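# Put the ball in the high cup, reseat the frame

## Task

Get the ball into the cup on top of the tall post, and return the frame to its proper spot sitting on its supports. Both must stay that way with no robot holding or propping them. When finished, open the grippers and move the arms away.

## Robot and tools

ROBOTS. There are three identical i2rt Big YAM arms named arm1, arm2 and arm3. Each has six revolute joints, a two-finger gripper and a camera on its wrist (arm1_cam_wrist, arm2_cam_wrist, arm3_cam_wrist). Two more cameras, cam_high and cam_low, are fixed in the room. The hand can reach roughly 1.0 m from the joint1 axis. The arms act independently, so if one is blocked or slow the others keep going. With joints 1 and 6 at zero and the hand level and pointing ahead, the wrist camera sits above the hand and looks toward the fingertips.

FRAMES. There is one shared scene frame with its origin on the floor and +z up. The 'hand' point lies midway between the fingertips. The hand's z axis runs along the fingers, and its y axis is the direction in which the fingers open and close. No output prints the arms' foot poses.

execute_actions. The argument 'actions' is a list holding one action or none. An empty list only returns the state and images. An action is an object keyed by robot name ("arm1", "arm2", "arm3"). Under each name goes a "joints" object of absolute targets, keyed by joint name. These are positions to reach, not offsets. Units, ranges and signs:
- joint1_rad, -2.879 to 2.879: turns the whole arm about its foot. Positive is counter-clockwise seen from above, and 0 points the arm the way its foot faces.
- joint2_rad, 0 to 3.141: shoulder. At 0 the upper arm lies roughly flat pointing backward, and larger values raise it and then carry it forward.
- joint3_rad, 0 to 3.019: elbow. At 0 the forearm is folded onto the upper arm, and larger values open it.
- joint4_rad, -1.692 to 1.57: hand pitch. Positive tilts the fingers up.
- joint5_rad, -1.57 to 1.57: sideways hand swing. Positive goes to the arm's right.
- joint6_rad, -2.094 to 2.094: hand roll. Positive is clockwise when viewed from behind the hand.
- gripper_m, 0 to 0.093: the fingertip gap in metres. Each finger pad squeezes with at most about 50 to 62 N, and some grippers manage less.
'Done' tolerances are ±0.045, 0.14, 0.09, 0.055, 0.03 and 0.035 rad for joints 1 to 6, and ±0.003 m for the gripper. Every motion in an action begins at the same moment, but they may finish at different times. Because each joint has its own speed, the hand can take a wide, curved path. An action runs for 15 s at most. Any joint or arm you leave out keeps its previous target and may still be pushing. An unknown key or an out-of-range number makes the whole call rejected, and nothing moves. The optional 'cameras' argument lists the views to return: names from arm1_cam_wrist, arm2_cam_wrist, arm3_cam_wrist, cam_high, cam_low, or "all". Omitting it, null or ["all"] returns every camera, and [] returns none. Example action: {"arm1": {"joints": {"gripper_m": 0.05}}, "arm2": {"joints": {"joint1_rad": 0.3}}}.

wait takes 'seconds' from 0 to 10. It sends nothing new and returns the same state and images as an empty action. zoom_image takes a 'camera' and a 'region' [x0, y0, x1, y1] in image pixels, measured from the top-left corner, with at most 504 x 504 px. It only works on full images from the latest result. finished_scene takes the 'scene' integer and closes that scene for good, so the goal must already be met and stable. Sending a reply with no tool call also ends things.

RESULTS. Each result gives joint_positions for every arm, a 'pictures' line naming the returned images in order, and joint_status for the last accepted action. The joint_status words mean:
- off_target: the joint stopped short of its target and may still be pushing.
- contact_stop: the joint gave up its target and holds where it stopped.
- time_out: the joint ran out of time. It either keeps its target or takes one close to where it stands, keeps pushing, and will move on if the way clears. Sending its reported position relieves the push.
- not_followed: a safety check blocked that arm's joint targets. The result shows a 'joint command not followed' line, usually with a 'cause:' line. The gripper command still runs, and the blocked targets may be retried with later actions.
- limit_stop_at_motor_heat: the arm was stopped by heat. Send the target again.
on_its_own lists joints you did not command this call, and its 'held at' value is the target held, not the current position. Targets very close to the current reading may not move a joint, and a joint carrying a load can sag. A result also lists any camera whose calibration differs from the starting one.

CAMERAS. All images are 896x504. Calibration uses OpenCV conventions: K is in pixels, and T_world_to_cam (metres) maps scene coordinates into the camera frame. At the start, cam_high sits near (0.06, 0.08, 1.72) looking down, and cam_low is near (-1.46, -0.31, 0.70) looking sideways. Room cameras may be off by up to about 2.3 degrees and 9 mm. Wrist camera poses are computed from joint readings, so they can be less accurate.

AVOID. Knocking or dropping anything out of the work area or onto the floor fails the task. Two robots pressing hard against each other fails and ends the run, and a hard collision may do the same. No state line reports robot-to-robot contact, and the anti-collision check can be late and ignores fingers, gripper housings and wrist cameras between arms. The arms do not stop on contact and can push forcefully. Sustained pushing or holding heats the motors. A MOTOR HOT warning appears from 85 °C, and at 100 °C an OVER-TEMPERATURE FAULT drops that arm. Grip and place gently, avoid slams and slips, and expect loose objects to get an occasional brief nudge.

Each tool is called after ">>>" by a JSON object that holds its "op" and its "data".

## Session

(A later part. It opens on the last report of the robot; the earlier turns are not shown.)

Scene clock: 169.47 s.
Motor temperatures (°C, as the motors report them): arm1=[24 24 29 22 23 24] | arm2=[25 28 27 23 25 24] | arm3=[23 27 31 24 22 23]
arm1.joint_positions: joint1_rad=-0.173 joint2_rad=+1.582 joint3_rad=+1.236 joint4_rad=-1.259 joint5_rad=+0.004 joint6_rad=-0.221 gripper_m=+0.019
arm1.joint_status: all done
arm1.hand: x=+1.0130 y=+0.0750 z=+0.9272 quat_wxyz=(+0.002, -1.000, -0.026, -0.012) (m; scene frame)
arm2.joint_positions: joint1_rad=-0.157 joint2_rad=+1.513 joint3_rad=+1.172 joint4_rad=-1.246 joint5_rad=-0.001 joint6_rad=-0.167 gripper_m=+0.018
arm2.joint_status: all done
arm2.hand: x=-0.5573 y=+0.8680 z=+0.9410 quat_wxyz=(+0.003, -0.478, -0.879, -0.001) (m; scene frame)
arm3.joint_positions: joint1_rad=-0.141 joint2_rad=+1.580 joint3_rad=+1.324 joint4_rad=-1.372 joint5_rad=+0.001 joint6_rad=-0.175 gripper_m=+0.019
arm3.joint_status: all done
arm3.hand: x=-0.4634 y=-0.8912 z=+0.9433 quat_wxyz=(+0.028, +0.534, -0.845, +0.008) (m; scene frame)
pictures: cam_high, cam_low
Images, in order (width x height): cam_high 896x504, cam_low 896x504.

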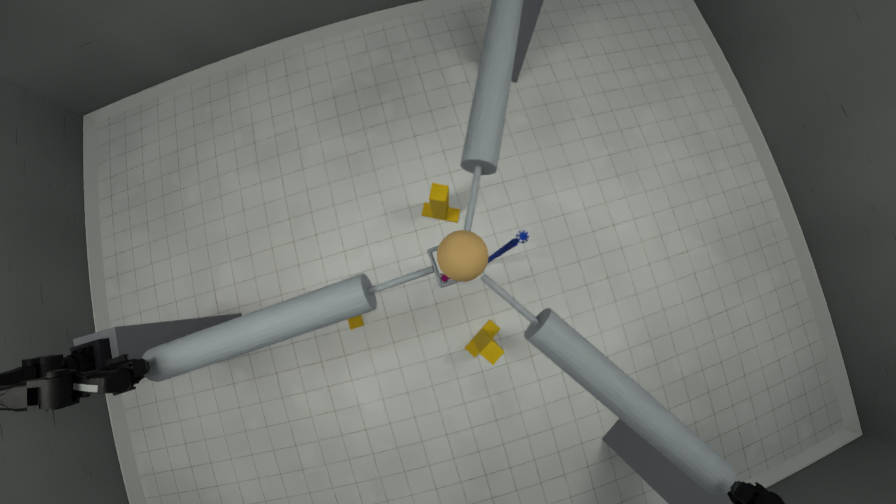

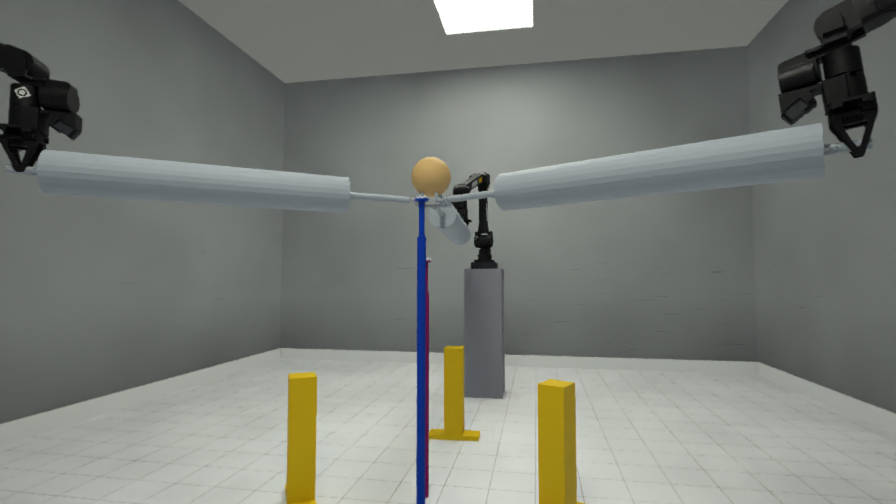

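>>> {"op": "execute_actions", "data": {"actions": [{"arm1":{"joints":{"joint1_rad":-0.12,"joint2_rad":1.7,"joint3_rad":1.515,"joint4_rad":-1.32,"joint6_rad":-0.17}},"arm2":{"joints":{"joint1_rad":-0.33,"joint2_rad":1.455,"joint3_rad":1.135,"joint4_rad":-1.235,"joint6_rad":-0.335}},"arm3":{"joints":{"joint1_rad":-0.005,"joint2_rad":1.46,"joint3_rad":1.26,"joint4_rad":-1.36,"joint6_rad":-0.025}}}], "cameras": []}}

>>> {"op": "execute_actions", "data": {"actions": [{"arm1":{"joints":{"joint1_rad":-0.097,"joint2_rad":1.85,"joint3_rad":1.725,"joint4_rad":-1.375,"joint6_rad":-0.145}},"arm2":{"joints":{"joint1_rad":-0.49,"joint2_rad":1.445,"joint3_rad":1.122,"joint4_rad":-1.235,"joint6_rad":-0.495}},"arm3":{"joints":{"joint1_rad":0.133,"joint2_rad":1.39,"joint3_rad":1.182,"joint4_rad":-1.36,"joint6_rad":0.115}}}], "cameras": ["cam_low","cam_high"]}}

>>> {"op": "execute_actions", "data": {"actions": [{"arm1":{"joints":{"joint1_rad":-0.077,"joint2_rad":2.01,"joint3_rad":1.975,"joint4_rad":-1.46,"joint6_rad":-0.125}},"arm2":{"joints":{"joint1_rad":-0.65,"joint2_rad":1.46,"joint3_rad":1.14,"joint4_rad":-1.235,"joint6_rad":-0.655}},"arm3":{"joints":{"joint1_rad":0.292,"joint2_rad":1.34,"joint3_rad":1.13,"joint4_rad":-1.36,"joint6_rad":0.275}}}]}}

Scene clock: 179.70 s.
Motor temperatures (°C, as the motors report them): arm1=[24 24 31 22 23 24] | arm2=[25 27 28 23 25 24] | arm3=[23 26 32 24 21 23]
arm1.joint_positions: joint1_rad=-0.138 joint2_rad=+1.737 joint3_rad=+1.440 joint4_rad=-1.298 joint5_rad=+0.004 joint6_rad=-0.186 gripper_m=+0.019
arm1.joint_status: all done
arm1.hand: x=+0.9456 y=+0.0684 z=+0.9299 quat_wxyz=(+0.004, -1.000, -0.026, -0.007) (m; scene frame)
arm2.joint_positions: joint1_rad=-0.314 joint2_rad=+1.488 joint3_rad=+1.119 joint4_rad=-1.237 joint5_rad=-0.004 joint6_rad=-0.322 gripper_m=+0.018
arm2.joint_status: all done
arm2.hand: x=-0.6238 y=+0.8641 z=+0.9320 quat_wxyz=(+0.008, -0.478, -0.878, -0.010) (m; scene frame)
arm3.joint_positions: joint1_rad=-0.009 joint2_rad=+1.497 joint3_rad=+1.224 joint4_rad=-1.386 joint5_rad=-0.002 joint6_rad=-0.044 gripper_m=+0.019
arm3.joint_status: all done
arm3.hand: x=-0.5334 y=-0.8961 z=+0.9428 quat_wxyz=(+0.040, +0.534, -0.844, +0.017) (m; scene frame)
pictures: none
No camera images: the call's "cameras" was empty. Leave "cameras" out to get every camera's image.

Scene clock: 180.70 s.
Motor temperatures (°C, as the motors report them): arm1=[24 25 31 22 23 24] | arm2=[25 27 28 23 25 24] | arm3=[23 26 32 24 21 23]
arm1.joint_positions: joint1_rad=-0.115 joint2_rad=+1.889 joint3_rad=+1.655 joint4_rad=-1.355 joint5_rad=+0.003 joint6_rad=-0.164 gripper_m=+0.019
arm1.joint_status: all done
arm1.hand: x=+0.8832 y=+0.0637 z=+0.9297 quat_wxyz=(+0.004, -1.000, -0.026, -0.004) (m; scene frame)
arm2.joint_positions: joint1_rad=-0.471 joint2_rad=+1.476 joint3_rad=+1.105 joint4_rad=-1.238 joint5_rad=-0.004 joint6_rad=-0.480 gripper_m=+0.018
arm2.joint_status: all done
arm2.hand: x=-0.6870 y=+0.8588 z=+0.9315 quat_wxyz=(+0.006, -0.478, -0.878, -0.013) (m; scene frame)
arm3.joint_positions: joint1_rad=+0.131 joint2_rad=+1.425 joint3_rad=+1.144 joint4_rad=-1.387 joint5_rad=-0.007 joint6_rad=+0.095 gripper_m=+0.019
arm3.joint_status: all done
arm3.hand: x=-0.5965 y=-0.9017 z=+0.9421 quat_wxyz=(+0.042, +0.534, -0.844, +0.024) (m; scene frame)
pictures: cam_high, cam_low
Images, in order (width x height): cam_high 896x504, cam_low 896x504.

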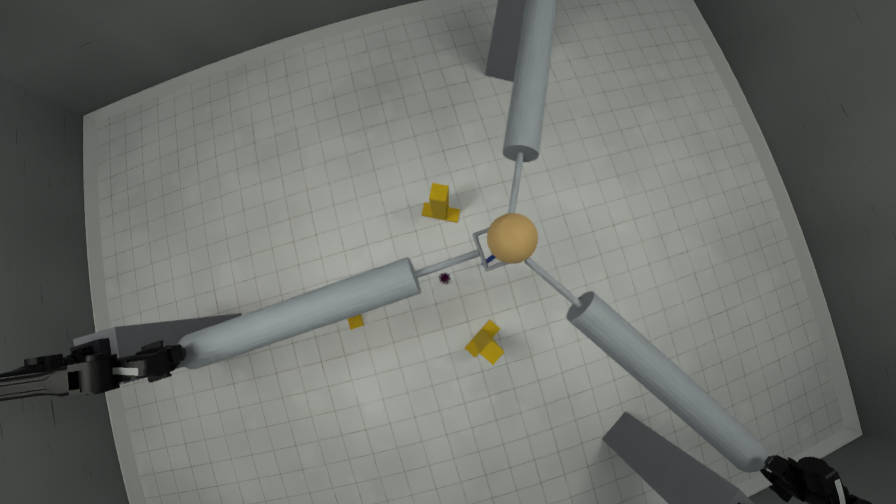

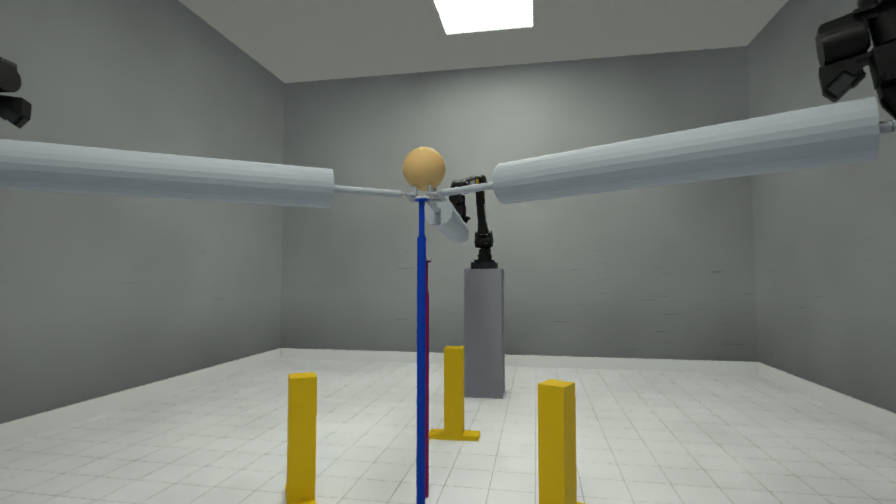

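Scene clock: 181.73 s.
Motor temperatures (°C, as the motors report them): arm1=[24 25 31 22 23 24] | arm2=[25 27 28 23 25 24] | arm3=[23 26 32 24 21 23]
arm1.joint_positions: joint1_rad=-0.102 joint2_rad=+2.052 joint3_rad=+1.903 joint4_rad=-1.428 joint5_rad=+0.002 joint6_rad=-0.150 gripper_m=+0.019
arm1.joint_status: all done
arm1.hand: x=+0.8211 y=+0.0622 z=+0.9277 quat_wxyz=(+0.004, -1.000, -0.026, +0.002) (m; scene frame)
arm2.joint_positions: joint1_rad=-0.627 joint2_rad=+1.476 joint3_rad=+1.105 joint4_rad=-1.238 joint5_rad=-0.005 joint6_rad=-0.638 gripper_m=+0.018
arm2.joint_status: all done
arm2.hand: x=-0.7496 y=+0.8577 z=+0.9315 quat_wxyz=(+0.003, -0.477, -0.879, -0.014) (m; scene frame)
arm3.joint_positions: joint1_rad=+0.293 joint2_rad=+1.380 joint3_rad=+1.093 joint4_rad=-1.383 joint5_rad=-0.015 joint6_rad=+0.258 gripper_m=+0.019
arm3.joint_status: all done
arm3.hand: x=-0.6604 y=-0.9036 z=+0.9406 quat_wxyz=(+0.041, +0.534, -0.844, +0.028) (m; scene frame)
pictures: arm1_cam_wrist, arm2_cam_wrist, arm3_cam_wrist, cam_high, cam_low
camera_calibration (this result's frames):
arm1_cam_wrist: T_world_to_cam=[[-0.04812, 0.998829, 0.00495676, -0.0253723], [0.812886, 0.0362772, 0.581292, -1.2005], [0.580432, 0.0320011, -0.81368, 0.398056], [0, 0, 0, 1]] pos_world=[0.743606, 0.0561553, 1.02186]
arm2_cam_wrist: T_world_to_cam=[[-0.843092, -0.53755, -0.0153562, -0.158765], [-0.43493, 0.664793, 0.60736, -1.46013], [-0.316278, 0.518739, -0.794278, 0.18242], [0, 0, 0, 1]] pos_world=[-0.711214, 0.790713, 1.02928]
arm3_cam_wrist: T_world_to_cam=[[0.905256, -0.424774, 0.00882342, 0.205021], [-0.322064, -0.672525, 0.666322, -1.44384], [-0.277102, -0.606034, -0.745612, 0.0949126], [0, 0, 0, 1]] pos_world=[-0.624307, -0.826413, 1.03102]
Images, in order (width x height): arm1_cam_wrist 896x504, arm2_cam_wrist 896x504, arm3_cam_wrist 896x504, cam_high 896x504, cam_low 896x504.

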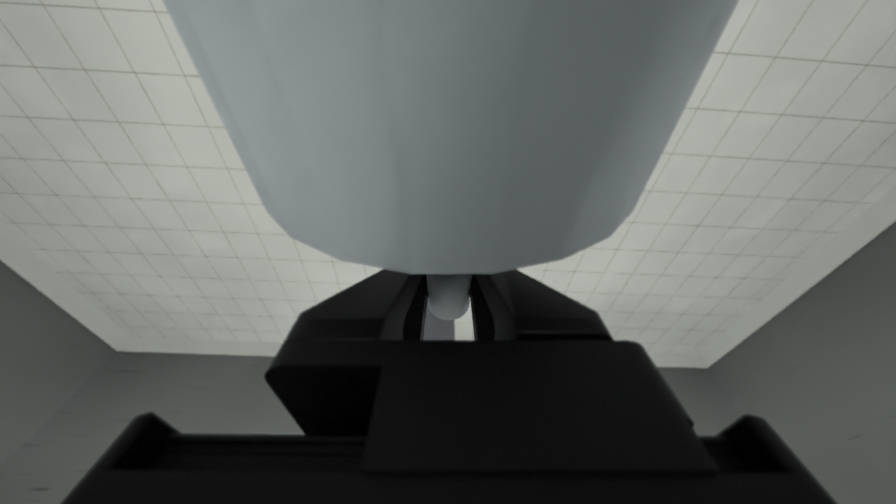

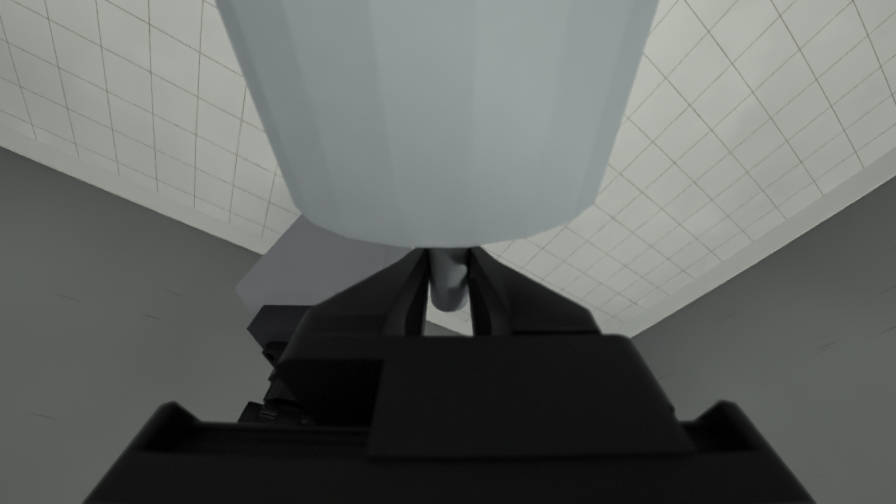

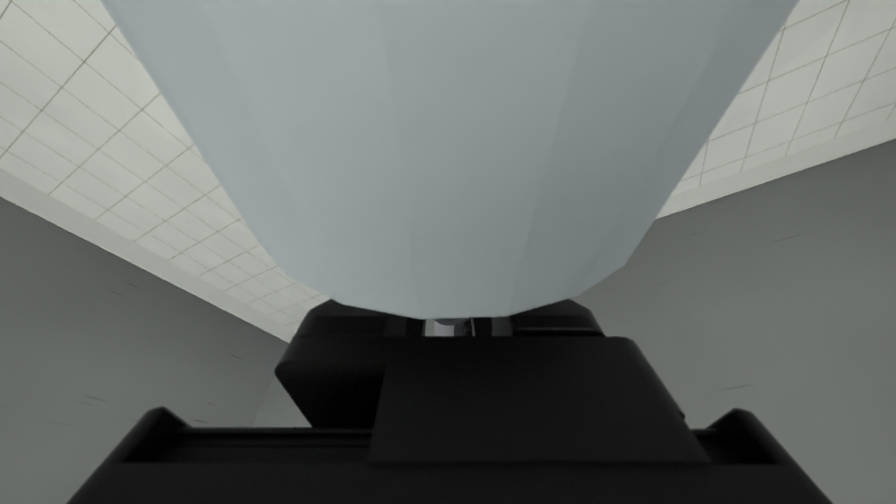

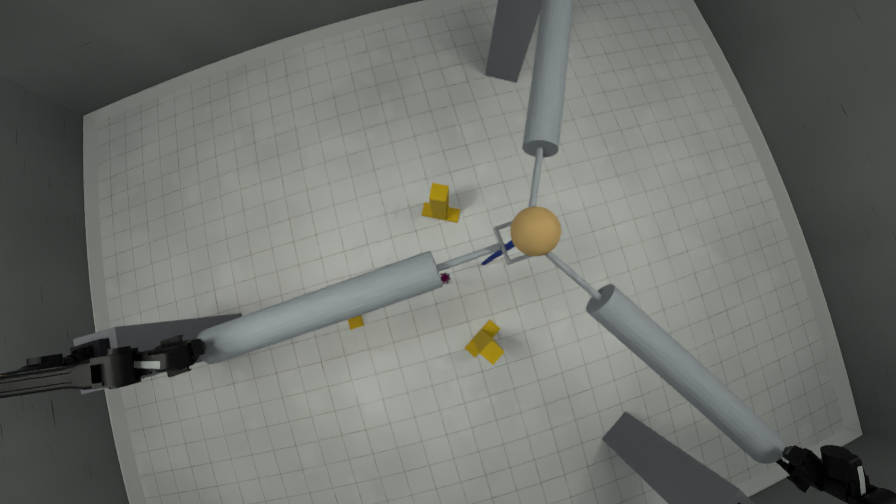

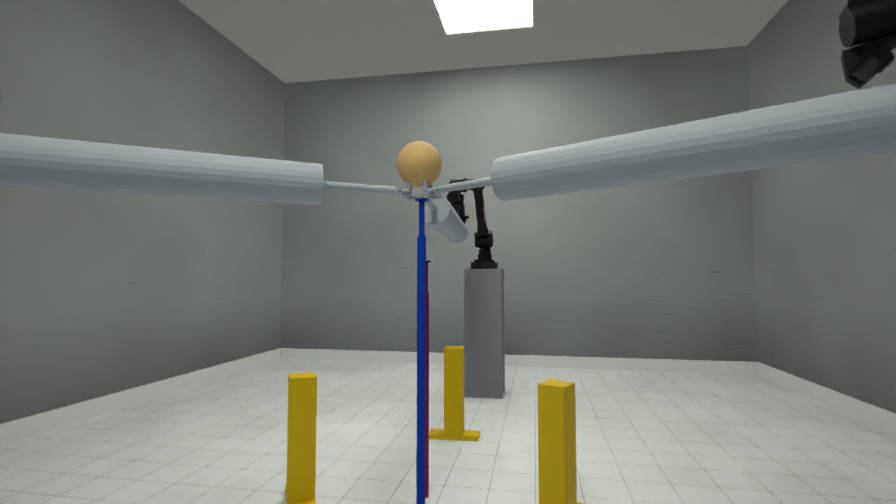

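>>> {"op": "execute_actions", "data": {"actions": [{"arm1":{"joints":{"joint1_rad":-0.065,"joint2_rad":2.0,"joint3_rad":1.86,"joint4_rad":-1.36}},"arm2":{"joints":{"joint1_rad":-0.605,"joint2_rad":1.505,"joint3_rad":1.096,"joint4_rad":-1.145,"joint6_rad":-0.615}},"arm3":{"joints":{"joint1_rad":0.277,"joint2_rad":1.335,"joint3_rad":1.068,"joint4_rad":-1.235,"joint6_rad":0.26}}}], "cameras": ["cam_low","cam_high"]}}

>>> {"op": "zoom_image", "data": {"camera": "cam_low", "region": [370, 135, 480, 245]}}

Scene clock: 193.30 s.
Motor temperatures (°C, as the motors report them): arm1=[24 26 32 22 23 24] | arm2=[25 27 28 23 25 24] | arm3=[23 26 32 24 22 23]
arm1.joint_positions: joint1_rad=-0.090 joint2_rad=+2.051 joint3_rad=+1.845 joint4_rad=-1.371 joint5_rad=-0.001 joint6_rad=-0.138 gripper_m=+0.019
arm1.joint_status: all done
arm1.hand: x=+0.8244 y=+0.0535 z=+0.9064 quat_wxyz=(+0.002, -1.000, -0.026, +0.002) (m; scene frame)
arm2.joint_positions: joint1_rad=-0.607 joint2_rad=+1.524 joint3_rad=+1.079 joint4_rad=-1.183 joint5_rad=+0.001 joint6_rad=-0.618 gripper_m=+0.018
arm2.joint_status: all done
arm2.hand: x=-0.7425 y=+0.8546 z=+0.9040 quat_wxyz=(+0.011, -0.477, -0.879, -0.021) (m; scene frame)
arm3.joint_positions: joint1_rad=+0.289 joint2_rad=+1.374 joint3_rad=+1.028 joint4_rad=-1.295 joint5_rad=-0.011 joint6_rad=+0.258 gripper_m=+0.019
arm3.joint_status: joint4_rad time_out (moved +0.088 of +0.148); the others done
arm3.on_its_own: joint4_rad reads -1.295 and still pushes toward -1.235 since a time_out
arm3.hand: x=-0.6589 y=-0.9061 z=+0.9185 quat_wxyz=(+0.029, +0.533, -0.845, +0.019) (m; scene frame)
pictures: cam_high, cam_low
Images, in order (width x height): cam_high 896x504, cam_low 896x504.

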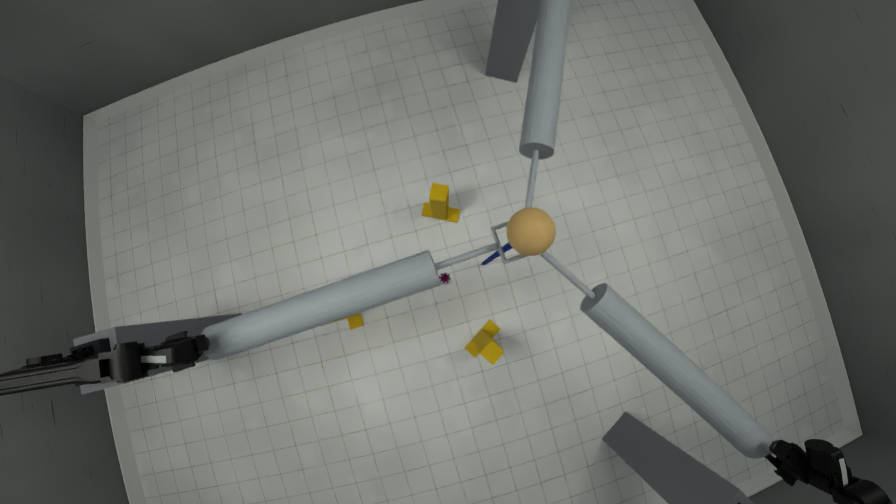

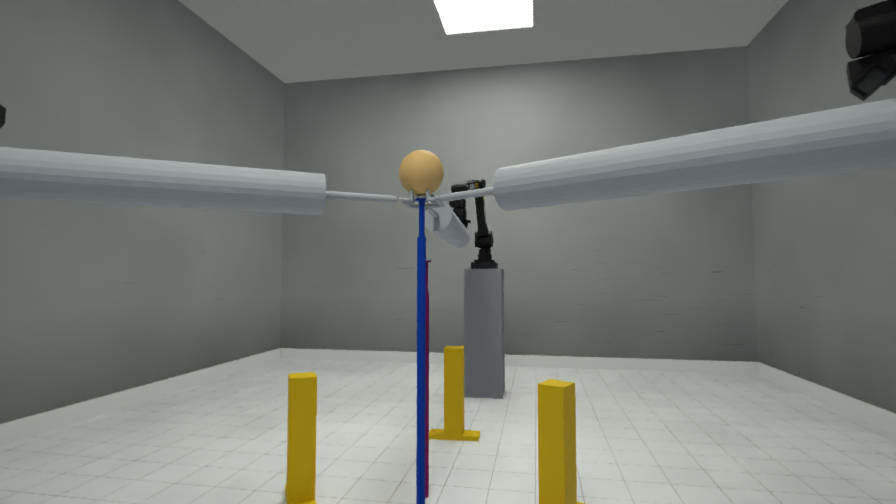

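Region (370, 135, 480, 245) of cam_low's 896x504 image, scaled by 4.582, with more detail than that image has.

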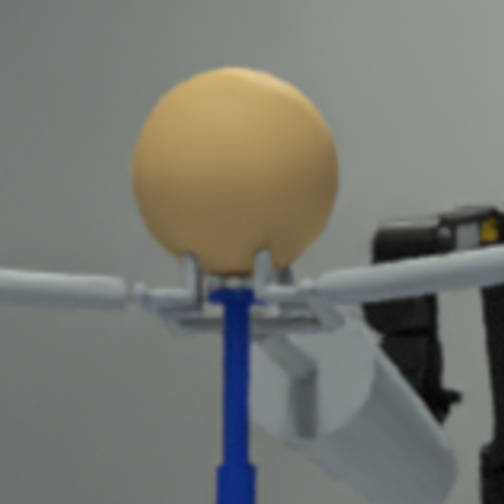

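>>> {"op": "execute_actions", "data": {"actions": [{"arm1":{"joints":{"joint2_rad":2.01,"joint3_rad":1.795,"joint4_rad":-1.29}},"arm2":{"joints":{"joint2_rad":1.495,"joint3_rad":1.022,"joint4_rad":-1.07}},"arm3":{"joints":{"joint2_rad":1.35,"joint3_rad":0.985,"joint4_rad":-1.16}}}], "cameras": ["cam_low","cam_high"]}}

>>> {"op": "zoom_image", "data": {"camera": "cam_low", "region": [370, 135, 480, 245]}}

Scene clock: 200.73 s.
Motor temperatures (°C, as the motors report them): arm1=[24 27 31 22 23 24] | arm2=[25 27 28 23 25 24] | arm3=[23 25 32 24 22 23]
arm1.joint_positions: joint1_rad=-0.088 joint2_rad=+2.051 joint3_rad=+1.791 joint4_rad=-1.300 joint5_rad=-0.003 joint6_rad=-0.136 gripper_m=+0.019
arm1.joint_status: all done
arm1.hand: x=+0.8245 y=+0.0522 z=+0.8863 quat_wxyz=(+0.003, -1.000, -0.026, +0.011) (m; scene frame)
arm2.joint_positions: joint1_rad=-0.606 joint2_rad=+1.517 joint3_rad=+1.024 joint4_rad=-1.092 joint5_rad=-0.004 joint6_rad=-0.617 gripper_m=+0.018
arm2.joint_status: all done
arm2.hand: x=-0.7412 y=+0.8547 z=+0.8877 quat_wxyz=(-0.002, -0.477, -0.879, -0.003) (m; scene frame)
arm3.joint_positions: joint1_rad=+0.289 joint2_rad=+1.374 joint3_rad=+0.966 joint4_rad=-1.200 joint5_rad=-0.005 joint6_rad=+0.258 gripper_m=+0.019
arm3.joint_status: all done
arm3.hand: x=-0.6582 y=-0.9067 z=+0.8961 quat_wxyz=(+0.016, +0.533, -0.846, +0.009) (m; scene frame)
pictures: cam_high, cam_low
Images, in order (width x height): cam_high 896x504, cam_low 896x504.

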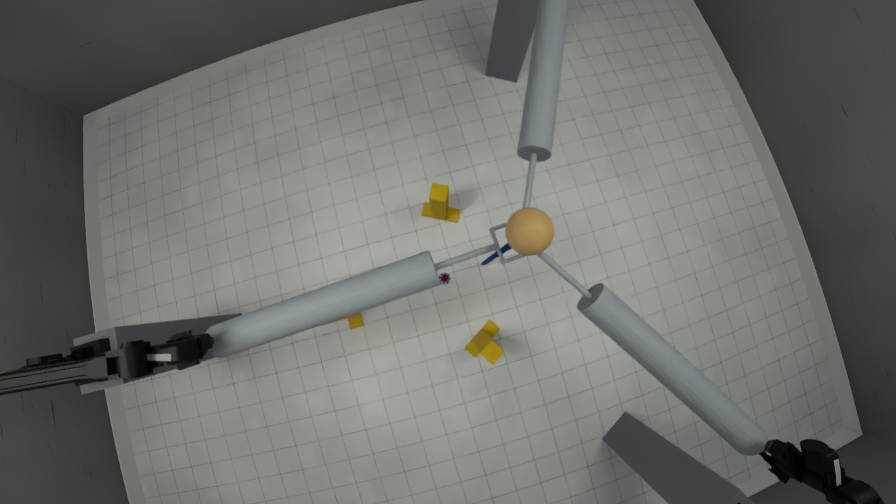

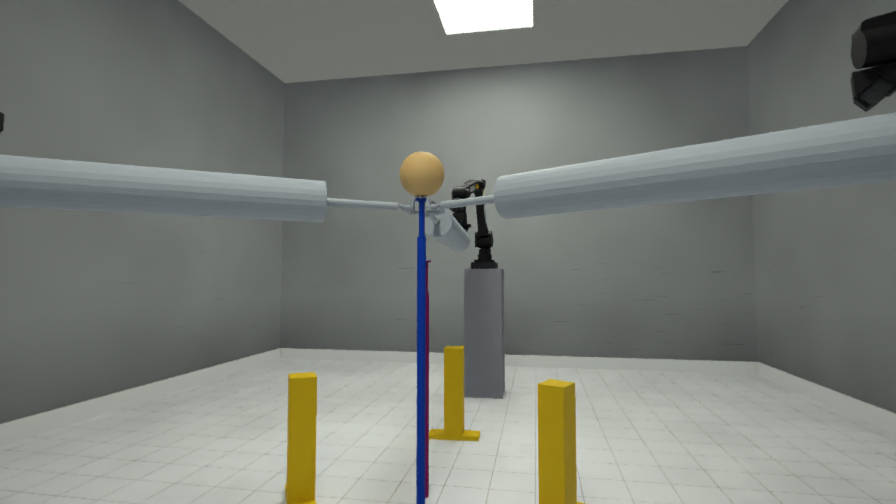

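Region (370, 135, 480, 245) of cam_low's 896x504 image, scaled by 4.582, with more detail than that image has.

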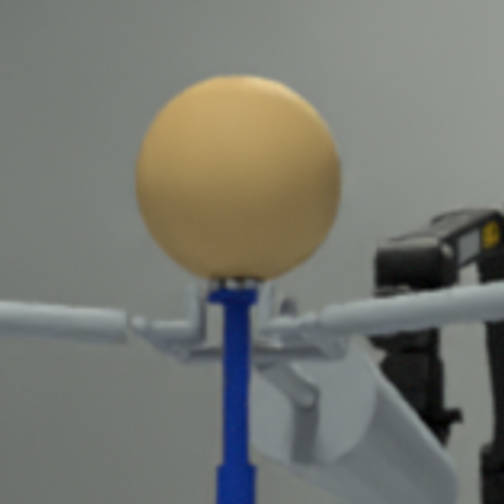

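>>> {"op": "execute_actions", "data": {"actions": [{"arm1":{"joints":{"joint2_rad":2.04,"joint3_rad":1.755,"joint4_rad":-1.245}},"arm2":{"joints":{"joint2_rad":1.535,"joint3_rad":0.985,"joint4_rad":-1.0}},"arm3":{"joints":{"joint2_rad":1.4,"joint3_rad":0.93,"joint4_rad":-1.065}}}], "cameras": []}}

>>> {"op": "execute_actions", "data": {"actions": [{"arm1":{"joints":{"joint1_rad":-0.095,"joint2_rad":1.9,"joint3_rad":1.565,"joint4_rad":-1.17,"joint6_rad":-0.15}},"arm2":{"joints":{"joint1_rad":-0.47,"joint6_rad":-0.478}},"arm3":{"joints":{"joint1_rad":0.14,"joint2_rad":1.435,"joint3_rad":0.975,"joint6_rad":0.115}}}], "cameras": ["cam_low","cam_high"]}}

>>> {"op": "zoom_image", "data": {"camera": "cam_low", "region": [370, 135, 480, 245]}}

Scene clock: 211.37 s.
Motor temperatures (°C, as the motors report them): arm1=[24 27 30 22 23 24] | arm2=[25 27 28 23 25 24] | arm3=[23 25 31 24 22 23]
arm1.joint_positions: joint1_rad=-0.087 joint2_rad=+2.061 joint3_rad=+1.754 joint4_rad=-1.249 joint5_rad=-0.003 joint6_rad=-0.134 gripper_m=+0.019
arm1.joint_status: all done
arm1.hand: x=+0.8251 y=+0.0516 z=+0.8670 quat_wxyz=(+0.003, -1.000, -0.026, +0.013) (m; scene frame)
arm2.joint_positions: joint1_rad=-0.604 joint2_rad=+1.547 joint3_rad=+0.986 joint4_rad=-1.022 joint5_rad=-0.008 joint6_rad=-0.615 gripper_m=+0.018
arm2.joint_status: all done
arm2.hand: x=-0.7395 y=+0.8557 z=+0.8634 quat_wxyz=(-0.004, -0.477, -0.879, -0.003) (m; scene frame)
arm3.joint_positions: joint1_rad=+0.289 joint2_rad=+1.407 joint3_rad=+0.912 joint4_rad=-1.099 joint5_rad=-0.003 joint6_rad=+0.258 gripper_m=+0.019
arm3.joint_status: all done
arm3.hand: x=-0.6577 y=-0.9051 z=+0.8661 quat_wxyz=(+0.010, +0.533, -0.846, +0.004) (m; scene frame)
pictures: none
No camera images: the call's "cameras" was empty. Leave "cameras" out to get every camera's image.

Scene clock: 212.40 s.
Motor temperatures (°C, as the motors report them): arm1=[24 28 30 22 23 24] | arm2=[25 27 27 23 25 24] | arm3=[23 25 31 24 22 23]
arm1.joint_positions: joint1_rad=-0.089 joint2_rad=+1.941 joint3_rad=+1.555 joint4_rad=-1.184 joint5_rad=-0.003 joint6_rad=-0.136 gripper_m=+0.019
arm1.joint_status: all done
arm1.hand: x=+0.8766 y=+0.0487 z=+0.8642 quat_wxyz=(+0.002, -1.000, -0.025, +0.006) (m; scene frame)
arm2.joint_positions: joint1_rad=-0.470 joint2_rad=+1.547 joint3_rad=+0.986 joint4_rad=-1.006 joint5_rad=+0.000 joint6_rad=-0.482 gripper_m=+0.018
arm2.joint_status: all done
arm2.hand: x=-0.6871 y=+0.8533 z=+0.8635 quat_wxyz=(-0.004, -0.477, -0.879, +0.006) (m; scene frame)
arm3.joint_positions: joint1_rad=+0.146 joint2_rad=+1.436 joint3_rad=+0.923 joint4_rad=-1.069 joint5_rad=-0.001 joint6_rad=+0.116 gripper_m=+0.019
arm3.joint_status: all done
arm3.hand: x=-0.6044 y=-0.9079 z=+0.8597 quat_wxyz=(+0.006, +0.533, -0.846, -0.001) (m; scene frame)
pictures: cam_high, cam_low
Images, in order (width x height): cam_high 896x504, cam_low 896x504.

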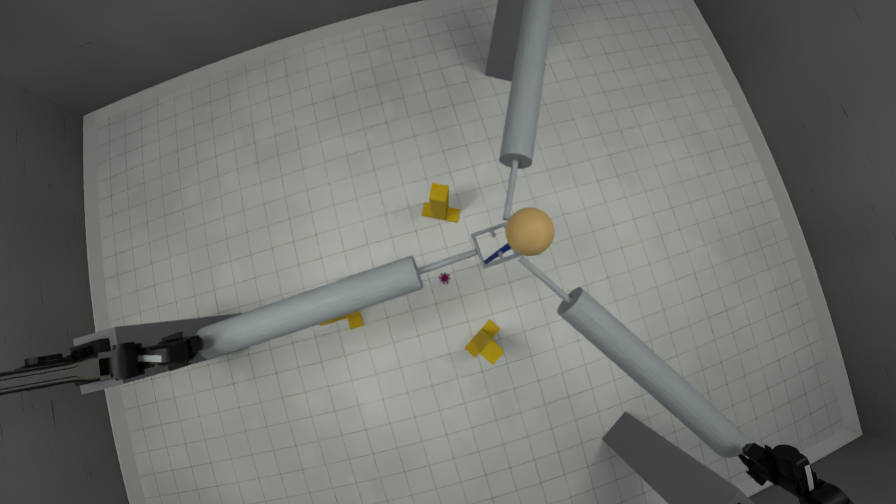

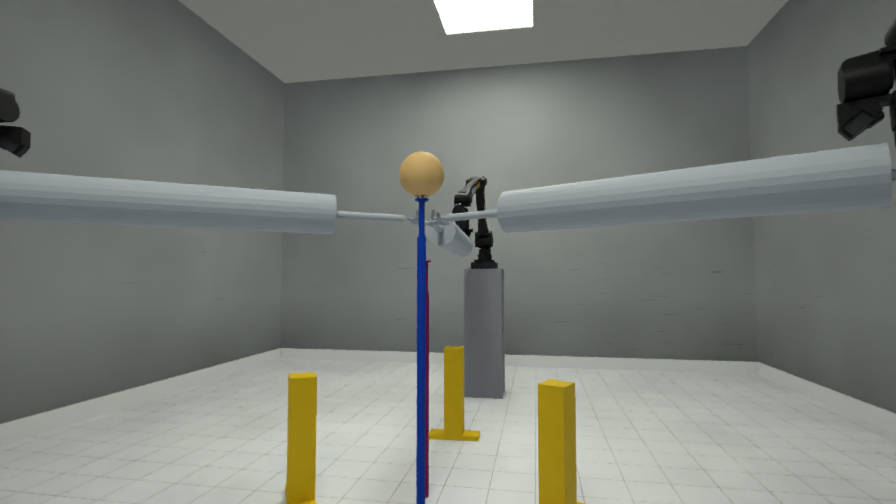

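Region (370, 135, 480, 245) of cam_low's 896x504 image, scaled by 4.582, with more detail than that image has.

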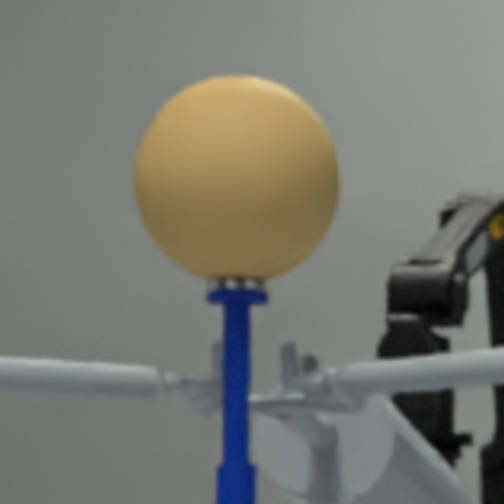

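>>> {"op": "execute_actions", "data": {"actions": [{"arm1":{"joints":{"joint1_rad":-0.115,"joint2_rad":1.76,"joint3_rad":1.355,"joint4_rad":-1.115,"joint6_rad":-0.165}},"arm2":{"joints":{"joint1_rad":-0.3,"joint2_rad":1.545,"joint3_rad":1.03,"joint4_rad":-1.02,"joint6_rad":-0.305}},"arm3":{"joints":{"joint1_rad":-0.005,"joint2_rad":1.505,"joint3_rad":1.09,"joint4_rad":-1.09,"joint6_rad":-0.03}}}], "cameras": []}}

>>> {"op": "execute_actions", "data": {"actions": [{"arm1":{"joints":{"joint1_rad":-0.14,"joint2_rad":1.62,"joint3_rad":1.16,"joint4_rad":-1.065,"joint6_rad":-0.185}},"arm2":{"joints":{"joint1_rad":-0.14,"joint2_rad":1.575,"joint3_rad":1.075,"joint4_rad":-1.03,"joint6_rad":-0.14}},"arm3":{"joints":{"joint1_rad":-0.123,"joint2_rad":1.6,"joint3_rad":1.205,"joint4_rad":-1.11,"joint6_rad":-0.145}}}], "cameras": []}}

>>> {"op": "execute_actions", "data": {"actions": [{"arm1":{"joints":{"joint1_rad":-0.173,"joint2_rad":1.48,"joint3_rad":0.985,"joint4_rad":-1.04,"joint6_rad":-0.215}},"arm2":{"joints":{"joint1_rad":0.01,"joint2_rad":1.63,"joint3_rad":1.145,"joint4_rad":-1.045,"joint6_rad":0.015}},"arm3":{"joints":{"joint1_rad":-0.217,"joint2_rad":1.7,"joint3_rad":1.34,"joint4_rad":-1.14,"joint6_rad":-0.235}}}], "cameras": []}}

>>> {"op": "execute_actions", "data": {"actions": [{"arm1":{"joints":{"joint1_rad":-0.218,"joint2_rad":1.33,"joint3_rad":0.825,"joint4_rad":-1.04,"joint6_rad":-0.257}},"arm2":{"joints":{"joint1_rad":0.143,"joint2_rad":1.7,"joint3_rad":1.24,"joint4_rad":-1.07,"joint6_rad":0.155}},"arm3":{"joints":{"joint1_rad":-0.297,"joint2_rad":1.815,"joint3_rad":1.5,"joint4_rad":-1.185,"joint6_rad":-0.31}}}], "cameras": []}}

>>> {"op": "execute_actions", "data": {"actions": [{"arm1":{"joints":{"joint1_rad":-0.282,"joint2_rad":1.3,"joint3_rad":0.64,"joint4_rad":-0.95,"joint6_rad":-0.317}},"arm2":{"joints":{"joint1_rad":0.255,"joint2_rad":1.825,"joint3_rad":1.33,"joint4_rad":-1.04,"joint6_rad":0.272}},"arm3":{"joints":{"joint1_rad":-0.36,"joint2_rad":1.955,"joint3_rad":1.645,"joint4_rad":-1.195,"joint6_rad":-0.37}}}], "cameras": ["cam_low","cam_high"]}}

Scene clock: 233.67 s.
Motor temperatures (°C, as the motors report them): arm1=[24 28 29 22 23 24] | arm2=[25 27 27 23 25 24] | arm3=[23 25 33 24 22 23]
arm1.joint_positions: joint1_rad=-0.117 joint2_rad=+1.795 joint3_rad=+1.342 joint4_rad=-1.133 joint5_rad=-0.001 joint6_rad=-0.159 gripper_m=+0.019
arm1.joint_status: all done
arm1.hand: x=+0.9422 y=+0.0575 z=+0.8661 quat_wxyz=(+0.002, -1.000, -0.023, -0.002) (m; scene frame)
arm2.joint_positions: joint1_rad=-0.298 joint2_rad=+1.552 joint3_rad=+0.986 joint4_rad=-1.012 joint5_rad=+0.000 joint6_rad=-0.308 gripper_m=+0.018
arm2.joint_status: all done
arm2.hand: x=-0.6189 y=+0.8671 z=+0.8619 quat_wxyz=(+0.000, -0.478, -0.879, +0.002) (m; scene frame)
arm3.joint_positions: joint1_rad=+0.007 joint2_rad=+1.510 joint3_rad=+1.032 joint4_rad=-1.089 joint5_rad=-0.001 joint6_rad=-0.021 gripper_m=+0.019
arm3.joint_status: all done
arm3.hand: x=-0.5401 y=-0.8939 z=+0.8686 quat_wxyz=(+0.000, +0.532, -0.847, -0.005) (m; scene frame)
pictures: none
No camera images: the call's "cameras" was empty. Leave "cameras" out to get every camera's image.

Scene clock: 234.67 s.
Motor temperatures (°C, as the motors report them): arm1=[24 28 29 22 23 24] | arm2=[25 27 27 23 25 24] | arm3=[23 25 33 24 22 23]
arm1.joint_positions: joint1_rad=-0.143 joint2_rad=+1.650 joint3_rad=+1.143 joint4_rad=-1.084 joint5_rad=-0.001 joint6_rad=-0.183 gripper_m=+0.019
arm1.joint_status: all done
arm1.hand: x=+1.0066 y=+0.0621 z=+0.8652 quat_wxyz=(+0.001, -1.000, -0.022, -0.004) (m; scene frame)
arm2.joint_positions: joint1_rad=-0.140 joint2_rad=+1.586 joint3_rad=+1.028 joint4_rad=-1.016 joint5_rad=+0.001 joint6_rad=-0.146 gripper_m=+0.018
arm2.joint_status: all done
arm2.hand: x=-0.5528 y=+0.8749 z=+0.8619 quat_wxyz=(-0.001, -0.479, -0.878, +0.004) (m; scene frame)
arm3.joint_positions: joint1_rad=-0.111 joint2_rad=+1.605 joint3_rad=+1.148 joint4_rad=-1.113 joint5_rad=+0.000 joint6_rad=-0.137 gripper_m=+0.019
arm3.joint_status: all done
arm3.hand: x=-0.4768 y=-0.8858 z=+0.8693 quat_wxyz=(+0.001, +0.531, -0.847, -0.003) (m; scene frame)
pictures: none
No camera images: the call's "cameras" was empty. Leave "cameras" out to get every camera's image.

Scene clock: 235.67 s.
Motor temperatures (°C, as the motors report them): arm1=[24 28 29 22 23 24] | arm2=[25 27 27 23 25 24] | arm3=[23 25 33 24 22 23]
arm1.joint_positions: joint1_rad=-0.174 joint2_rad=+1.505 joint3_rad=+0.964 joint4_rad=-1.052 joint5_rad=+0.000 joint6_rad=-0.211 gripper_m=+0.019
arm1.joint_status: all done
arm1.hand: x=+1.0701 y=+0.0654 z=+0.8635 quat_wxyz=(+0.002, -1.000, -0.020, -0.006) (m; scene frame)
arm2.joint_positions: joint1_rad=+0.007 joint2_rad=+1.645 joint3_rad=+1.100 joint4_rad=-1.033 joint5_rad=+0.002 joint6_rad=+0.006 gripper_m=+0.018
arm2.joint_status: all done
arm2.hand: x=-0.4861 y=+0.8839 z=+0.8613 quat_wxyz=(+0.001, -0.481, -0.876, +0.004) (m; scene frame)
arm3.joint_positions: joint1_rad=-0.203 joint2_rad=+1.707 joint3_rad=+1.279 joint4_rad=-1.140 joint5_rad=+0.001 joint6_rad=-0.226 gripper_m=+0.019
arm3.joint_status: all done
arm3.hand: x=-0.4163 y=-0.8766 z=+0.8689 quat_wxyz=(+0.000, +0.529, -0.848, -0.003) (m; scene frame)
pictures: none
No camera images: the call's "cameras" was empty. Leave "cameras" out to get every camera's image.

Scene clock: 236.57 s.
Motor temperatures (°C, as the motors report them): arm1=[24 27 29 22 23 24] | arm2=[25 27 28 23 25 24] | arm3=[23 25 34 24 22 23]
arm1.joint_positions: joint1_rad=-0.217 joint2_rad=+1.349 joint3_rad=+0.800 joint4_rad=-1.045 joint5_rad=+0.003 joint6_rad=-0.250 gripper_m=+0.019
arm1.joint_status: all done
arm1.hand: x=+1.1337 y=+0.0692 z=+0.8620 quat_wxyz=(+0.002, -1.000, -0.018, -0.007) (m; scene frame)
arm2.joint_positions: joint1_rad=+0.136 joint2_rad=+1.716 joint3_rad=+1.197 joint4_rad=-1.056 joint5_rad=+0.003 joint6_rad=+0.141 gripper_m=+0.018
arm2.joint_status: all done
arm2.hand: x=-0.4195 y=+0.8932 z=+0.8620 quat_wxyz=(+0.000, -0.484, -0.875, +0.005) (m; scene frame)
arm3.joint_positions: joint1_rad=-0.281 joint2_rad=+1.822 joint3_rad=+1.433 joint4_rad=-1.179 joint5_rad=+0.001 joint6_rad=-0.300 gripper_m=+0.019
arm3.joint_status: all done
arm3.hand: x=-0.3559 y=-0.8676 z=+0.8661 quat_wxyz=(+0.000, +0.528, -0.849, -0.003) (m; scene frame)
pictures: none
No camera images: the call's "cameras" was empty. Leave "cameras" out to get every camera's image.

Scene clock: 237.53 s.
Motor temperatures (°C, as the motors report them): arm1=[24 27 29 22 23 24] | arm2=[25 27 28 23 25 24] | arm3=[23 25 34 24 22 23]
arm1.joint_positions: joint1_rad=-0.280 joint2_rad=+1.323 joint3_rad=+0.629 joint4_rad=-0.959 joint5_rad=+0.004 joint6_rad=-0.309 gripper_m=+0.019
arm1.joint_status: all done
arm1.hand: x=+1.1926 y=+0.0742 z=+0.8169 quat_wxyz=(-0.006, -0.999, -0.016, -0.035) (m; scene frame)
arm2.joint_positions: joint1_rad=+0.244 joint2_rad=+1.849 joint3_rad=+1.288 joint4_rad=-1.032 joint5_rad=+0.005 joint6_rad=+0.254 gripper_m=+0.018
arm2.joint_status: all done
arm2.hand: x=-0.3575 y=+0.9038 z=+0.8287 quat_wxyz=(+0.008, -0.486, -0.874, +0.004) (m; scene frame)
arm3.joint_positions: joint1_rad=-0.339 joint2_rad=+1.969 joint3_rad=+1.582 joint4_rad=-1.193 joint5_rad=-0.001 joint6_rad=-0.355 gripper_m=+0.019
arm3.joint_status: all done
arm3.hand: x=-0.2998 y=-0.8568 z=+0.8397 quat_wxyz=(+0.006, +0.527, -0.850, -0.003) (m; scene frame)
pictures: cam_high, cam_low
Images, in order (width x height): cam_high 896x504, cam_low 896x504.

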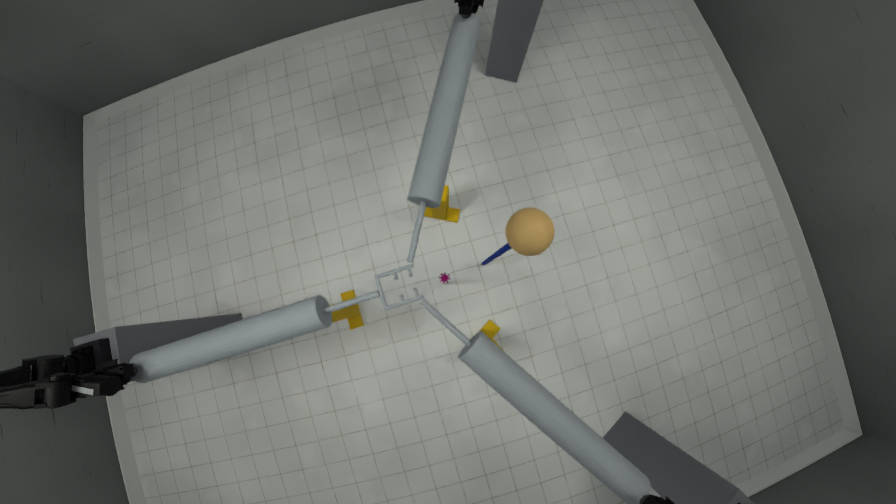

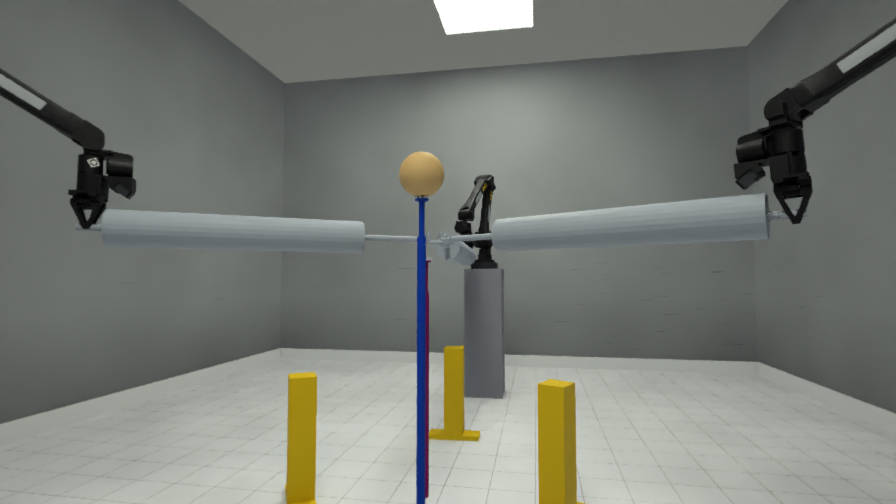

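>>> {"op": "execute_actions", "data": {"actions": [{"arm1":{"joints":{"joint2_rad":1.49,"joint3_rad":0.535,"joint4_rad":-0.61}},"arm2":{"joints":{"joint2_rad":1.98,"joint3_rad":1.235,"joint4_rad":-0.81}},"arm3":{"joints":{"joint1_rad":-0.372,"joint2_rad":2.085,"joint3_rad":1.535,"joint4_rad":-0.98}}}], "cameras": []}}

>>> {"op": "execute_actions", "data": {"actions": [{"arm1":{"joints":{"joint2_rad":1.83,"joint3_rad":0.512,"joint4_rad":-0.255}},"arm2":{"joints":{"joint2_rad":2.16,"joint3_rad":1.228,"joint4_rad":-0.625}},"arm3":{"joints":{"joint2_rad":2.23,"joint3_rad":1.505,"joint4_rad":-0.815}}}], "cameras": []}}

>>> {"op": "execute_actions", "data": {"actions": [{"arm1":{"joints":{"joint2_rad":2.19,"joint3_rad":0.59,"joint4_rad":0.045}},"arm2":{"joints":{"joint2_rad":2.36,"joint3_rad":1.3,"joint4_rad":-0.475}},"arm3":{"joints":{"joint2_rad":2.395,"joint3_rad":1.55,"joint4_rad":-0.675}}}], "cameras": []}}

>>> {"op": "execute_actions", "data": {"actions": [{"arm1":{"joints":{"joint2_rad":2.41,"joint3_rad":0.675,"joint4_rad":0.185}},"arm2":{"joints":{"joint2_rad":2.505,"joint3_rad":1.36,"joint4_rad":-0.395}},"arm3":{"joints":{"joint2_rad":2.525,"joint3_rad":1.605,"joint4_rad":-0.6}}}], "cameras": []}}

>>> {"op": "execute_actions", "data": {"actions": [{"arm1":{"joints":{"joint2_rad":2.58,"joint3_rad":0.765,"joint4_rad":0.25}},"arm2":{"joints":{"joint2_rad":2.63,"joint3_rad":1.43,"joint4_rad":-0.345}},"arm3":{"joints":{"joint2_rad":2.64,"joint3_rad":1.665,"joint4_rad":-0.545}}}], "cameras": ["cam_low","cam_high"]}}

Scene clock: 248.33 s.
Motor temperatures (°C, as the motors report them): arm1=[24 26 29 22 23 24] | arm2=[25 28 29 23 25 24] | arm3=[23 26 34 24 21 23]
arm1.joint_positions: joint1_rad=-0.280 joint2_rad=+1.508 joint3_rad=+0.520 joint4_rad=-0.643 joint5_rad=+0.006 joint6_rad=-0.309 gripper_m=+0.019
arm1.joint_status: all done
arm1.hand: x=+1.1988 y=+0.0730 z=+0.7401 quat_wxyz=(-0.003, -1.000, -0.016, -0.025) (m; scene frame)
arm2.joint_positions: joint1_rad=+0.247 joint2_rad=+2.009 joint3_rad=+1.240 joint4_rad=-0.812 joint5_rad=-0.001 joint6_rad=+0.255 gripper_m=+0.018
arm2.joint_status: all done
arm2.hand: x=-0.3510 y=+0.8998 z=+0.7347 quat_wxyz=(+0.002, -0.486, -0.874, +0.003) (m; scene frame)
arm3.joint_positions: joint1_rad=-0.357 joint2_rad=+2.115 joint3_rad=+1.523 joint4_rad=-0.987 joint5_rad=+0.002 joint6_rad=-0.372 gripper_m=+0.019
arm3.joint_status: all done
arm3.hand: x=-0.2868 y=-0.8592 z=+0.7363 quat_wxyz=(+0.005, +0.526, -0.850, -0.002) (m; scene frame)
pictures: none
No camera images: the call's "cameras" was empty. Leave "cameras" out to get every camera's image.

Scene clock: 249.33 s.
Motor temperatures (°C, as the motors report them): arm1=[24 26 29 22 23 24] | arm2=[25 28 29 23 25 24] | arm3=[23 26 34 24 22 23]
arm1.joint_positions: joint1_rad=-0.280 joint2_rad=+1.844 joint3_rad=+0.499 joint4_rad=-0.283 joint5_rad=+0.002 joint6_rad=-0.309 gripper_m=+0.019
arm1.joint_status: all done
arm1.hand: x=+1.1978 y=+0.0728 z=+0.6507 quat_wxyz=(-0.004, -1.000, -0.016, -0.022) (m; scene frame)
arm2.joint_positions: joint1_rad=+0.247 joint2_rad=+2.187 joint3_rad=+1.231 joint4_rad=-0.623 joint5_rad=-0.001 joint6_rad=+0.255 gripper_m=+0.018
arm2.joint_status: all done
arm2.hand: x=-0.3518 y=+0.8998 z=+0.6441 quat_wxyz=(+0.001, -0.486, -0.874, +0.003) (m; scene frame)
arm3.joint_positions: joint1_rad=-0.359 joint2_rad=+2.251 joint3_rad=+1.500 joint4_rad=-0.817 joint5_rad=+0.004 joint6_rad=-0.373 gripper_m=+0.019
arm3.joint_status: all done
arm3.hand: x=-0.2849 y=-0.8585 z=+0.6520 quat_wxyz=(-0.001, +0.526, -0.850, -0.002) (m; scene frame)
pictures: none
No camera images: the call's "cameras" was empty. Leave "cameras" out to get every camera's image.

Scene clock: 250.37 s.
Motor temperatures (°C, as the motors report them): arm1=[24 26 28 22 23 24] | arm2=[25 28 28 23 25 24] | arm3=[23 26 34 24 22 23]
arm1.joint_positions: joint1_rad=-0.280 joint2_rad=+2.210 joint3_rad=+0.578 joint4_rad=+0.012 joint5_rad=+0.000 joint6_rad=-0.309 gripper_m=+0.019
arm1.joint_status: all done
arm1.hand: x=+1.1911 y=+0.0747 z=+0.5588 quat_wxyz=(-0.004, -1.000, -0.016, -0.019) (m; scene frame)
arm2.joint_positions: joint1_rad=+0.243 joint2_rad=+2.386 joint3_rad=+1.272 joint4_rad=-0.477 joint5_rad=+0.002 joint6_rad=+0.255 gripper_m=+0.018
arm2.joint_status: all done
arm2.hand: x=-0.3588 y=+0.9021 z=+0.5538 quat_wxyz=(+0.008, -0.487, -0.873, +0.003) (m; scene frame)
arm3.joint_positions: joint1_rad=-0.354 joint2_rad=+2.408 joint3_rad=+1.519 joint4_rad=-0.671 joint5_rad=+0.000 joint6_rad=-0.373 gripper_m=+0.019
arm3.joint_status: all done
arm3.hand: x=-0.2890 y=-0.8561 z=+0.5670 quat_wxyz=(-0.004, +0.528, -0.849, -0.005) (m; scene frame)
pictures: none
No camera images: the call's "cameras" was empty. Leave "cameras" out to get every camera's image.

Scene clock: 251.27 s.
Motor temperatures (°C, as the motors report them): arm1=[24 26 28 22 23 24] | arm2=[25 28 28 23 25 24] | arm3=[23 26 34 24 22 23]
arm1.joint_positions: joint1_rad=-0.280 joint2_rad=+2.435 joint3_rad=+0.666 joint4_rad=+0.151 joint5_rad=+0.000 joint6_rad=-0.309 gripper_m=+0.019
arm1.joint_status: all done
arm1.hand: x=+1.1899 y=+0.0753 z=+0.4965 quat_wxyz=(-0.003, -1.000, -0.016, -0.017) (m; scene frame)
arm2.joint_positions: joint1_rad=+0.243 joint2_rad=+2.527 joint3_rad=+1.333 joint4_rad=-0.401 joint5_rad=+0.005 joint6_rad=+0.255 gripper_m=+0.018
arm2.joint_status: all done
arm2.hand: x=-0.3607 y=+0.9027 z=+0.4941 quat_wxyz=(+0.009, -0.487, -0.873, +0.004) (m; scene frame)
arm3.joint_positions: joint1_rad=-0.355 joint2_rad=+2.533 joint3_rad=+1.573 joint4_rad=-0.601 joint5_rad=-0.003 joint6_rad=-0.373 gripper_m=+0.019
arm3.joint_status: all done
arm3.hand: x=-0.2880 y=-0.8556 z=+0.5086 quat_wxyz=(-0.003, +0.527, -0.850, -0.006) (m; scene frame)
pictures: none
No camera images: the call's "cameras" was empty. Leave "cameras" out to get every camera's image.

Scene clock: 252.13 s.
Motor temperatures (°C, as the motors report them): arm1=[24 26 28 22 23 24] | arm2=[25 28 28 23 25 24] | arm3=[23 26 33 24 22 23]
arm1.joint_positions: joint1_rad=-0.280 joint2_rad=+2.602 joint3_rad=+0.761 joint4_rad=+0.221 joint5_rad=-0.001 joint6_rad=-0.309 gripper_m=+0.019
arm1.joint_status: all done
arm1.hand: x=+1.1890 y=+0.0756 z=+0.4448 quat_wxyz=(-0.004, -1.000, -0.016, -0.018) (m; scene frame)
arm2.joint_positions: joint1_rad=+0.243 joint2_rad=+2.650 joint3_rad=+1.406 joint4_rad=-0.352 joint5_rad=+0.005 joint6_rad=+0.255 gripper_m=+0.018
arm2.joint_status: all done
arm2.hand: x=-0.3613 y=+0.9027 z=+0.4436 quat_wxyz=(+0.010, -0.487, -0.873, +0.004) (m; scene frame)
arm3.joint_positions: joint1_rad=-0.357 joint2_rad=+2.644 joint3_rad=+1.636 joint4_rad=-0.548 joint5_rad=-0.002 joint6_rad=-0.373 gripper_m=+0.019
arm3.joint_status: all done
arm3.hand: x=-0.2867 y=-0.8549 z=+0.4588 quat_wxyz=(-0.006, +0.527, -0.850, -0.006) (m; scene frame)
pictures: cam_high, cam_low
Images, in order (width x height): cam_high 896x504, cam_low 896x504.

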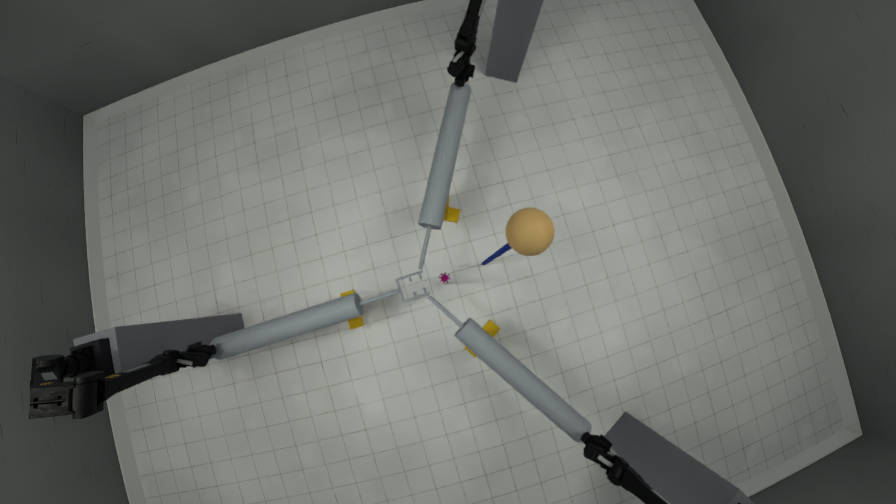

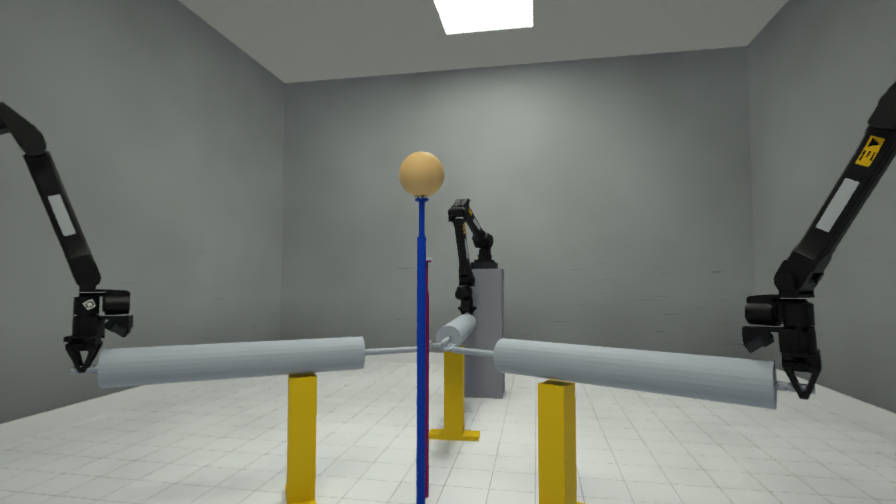

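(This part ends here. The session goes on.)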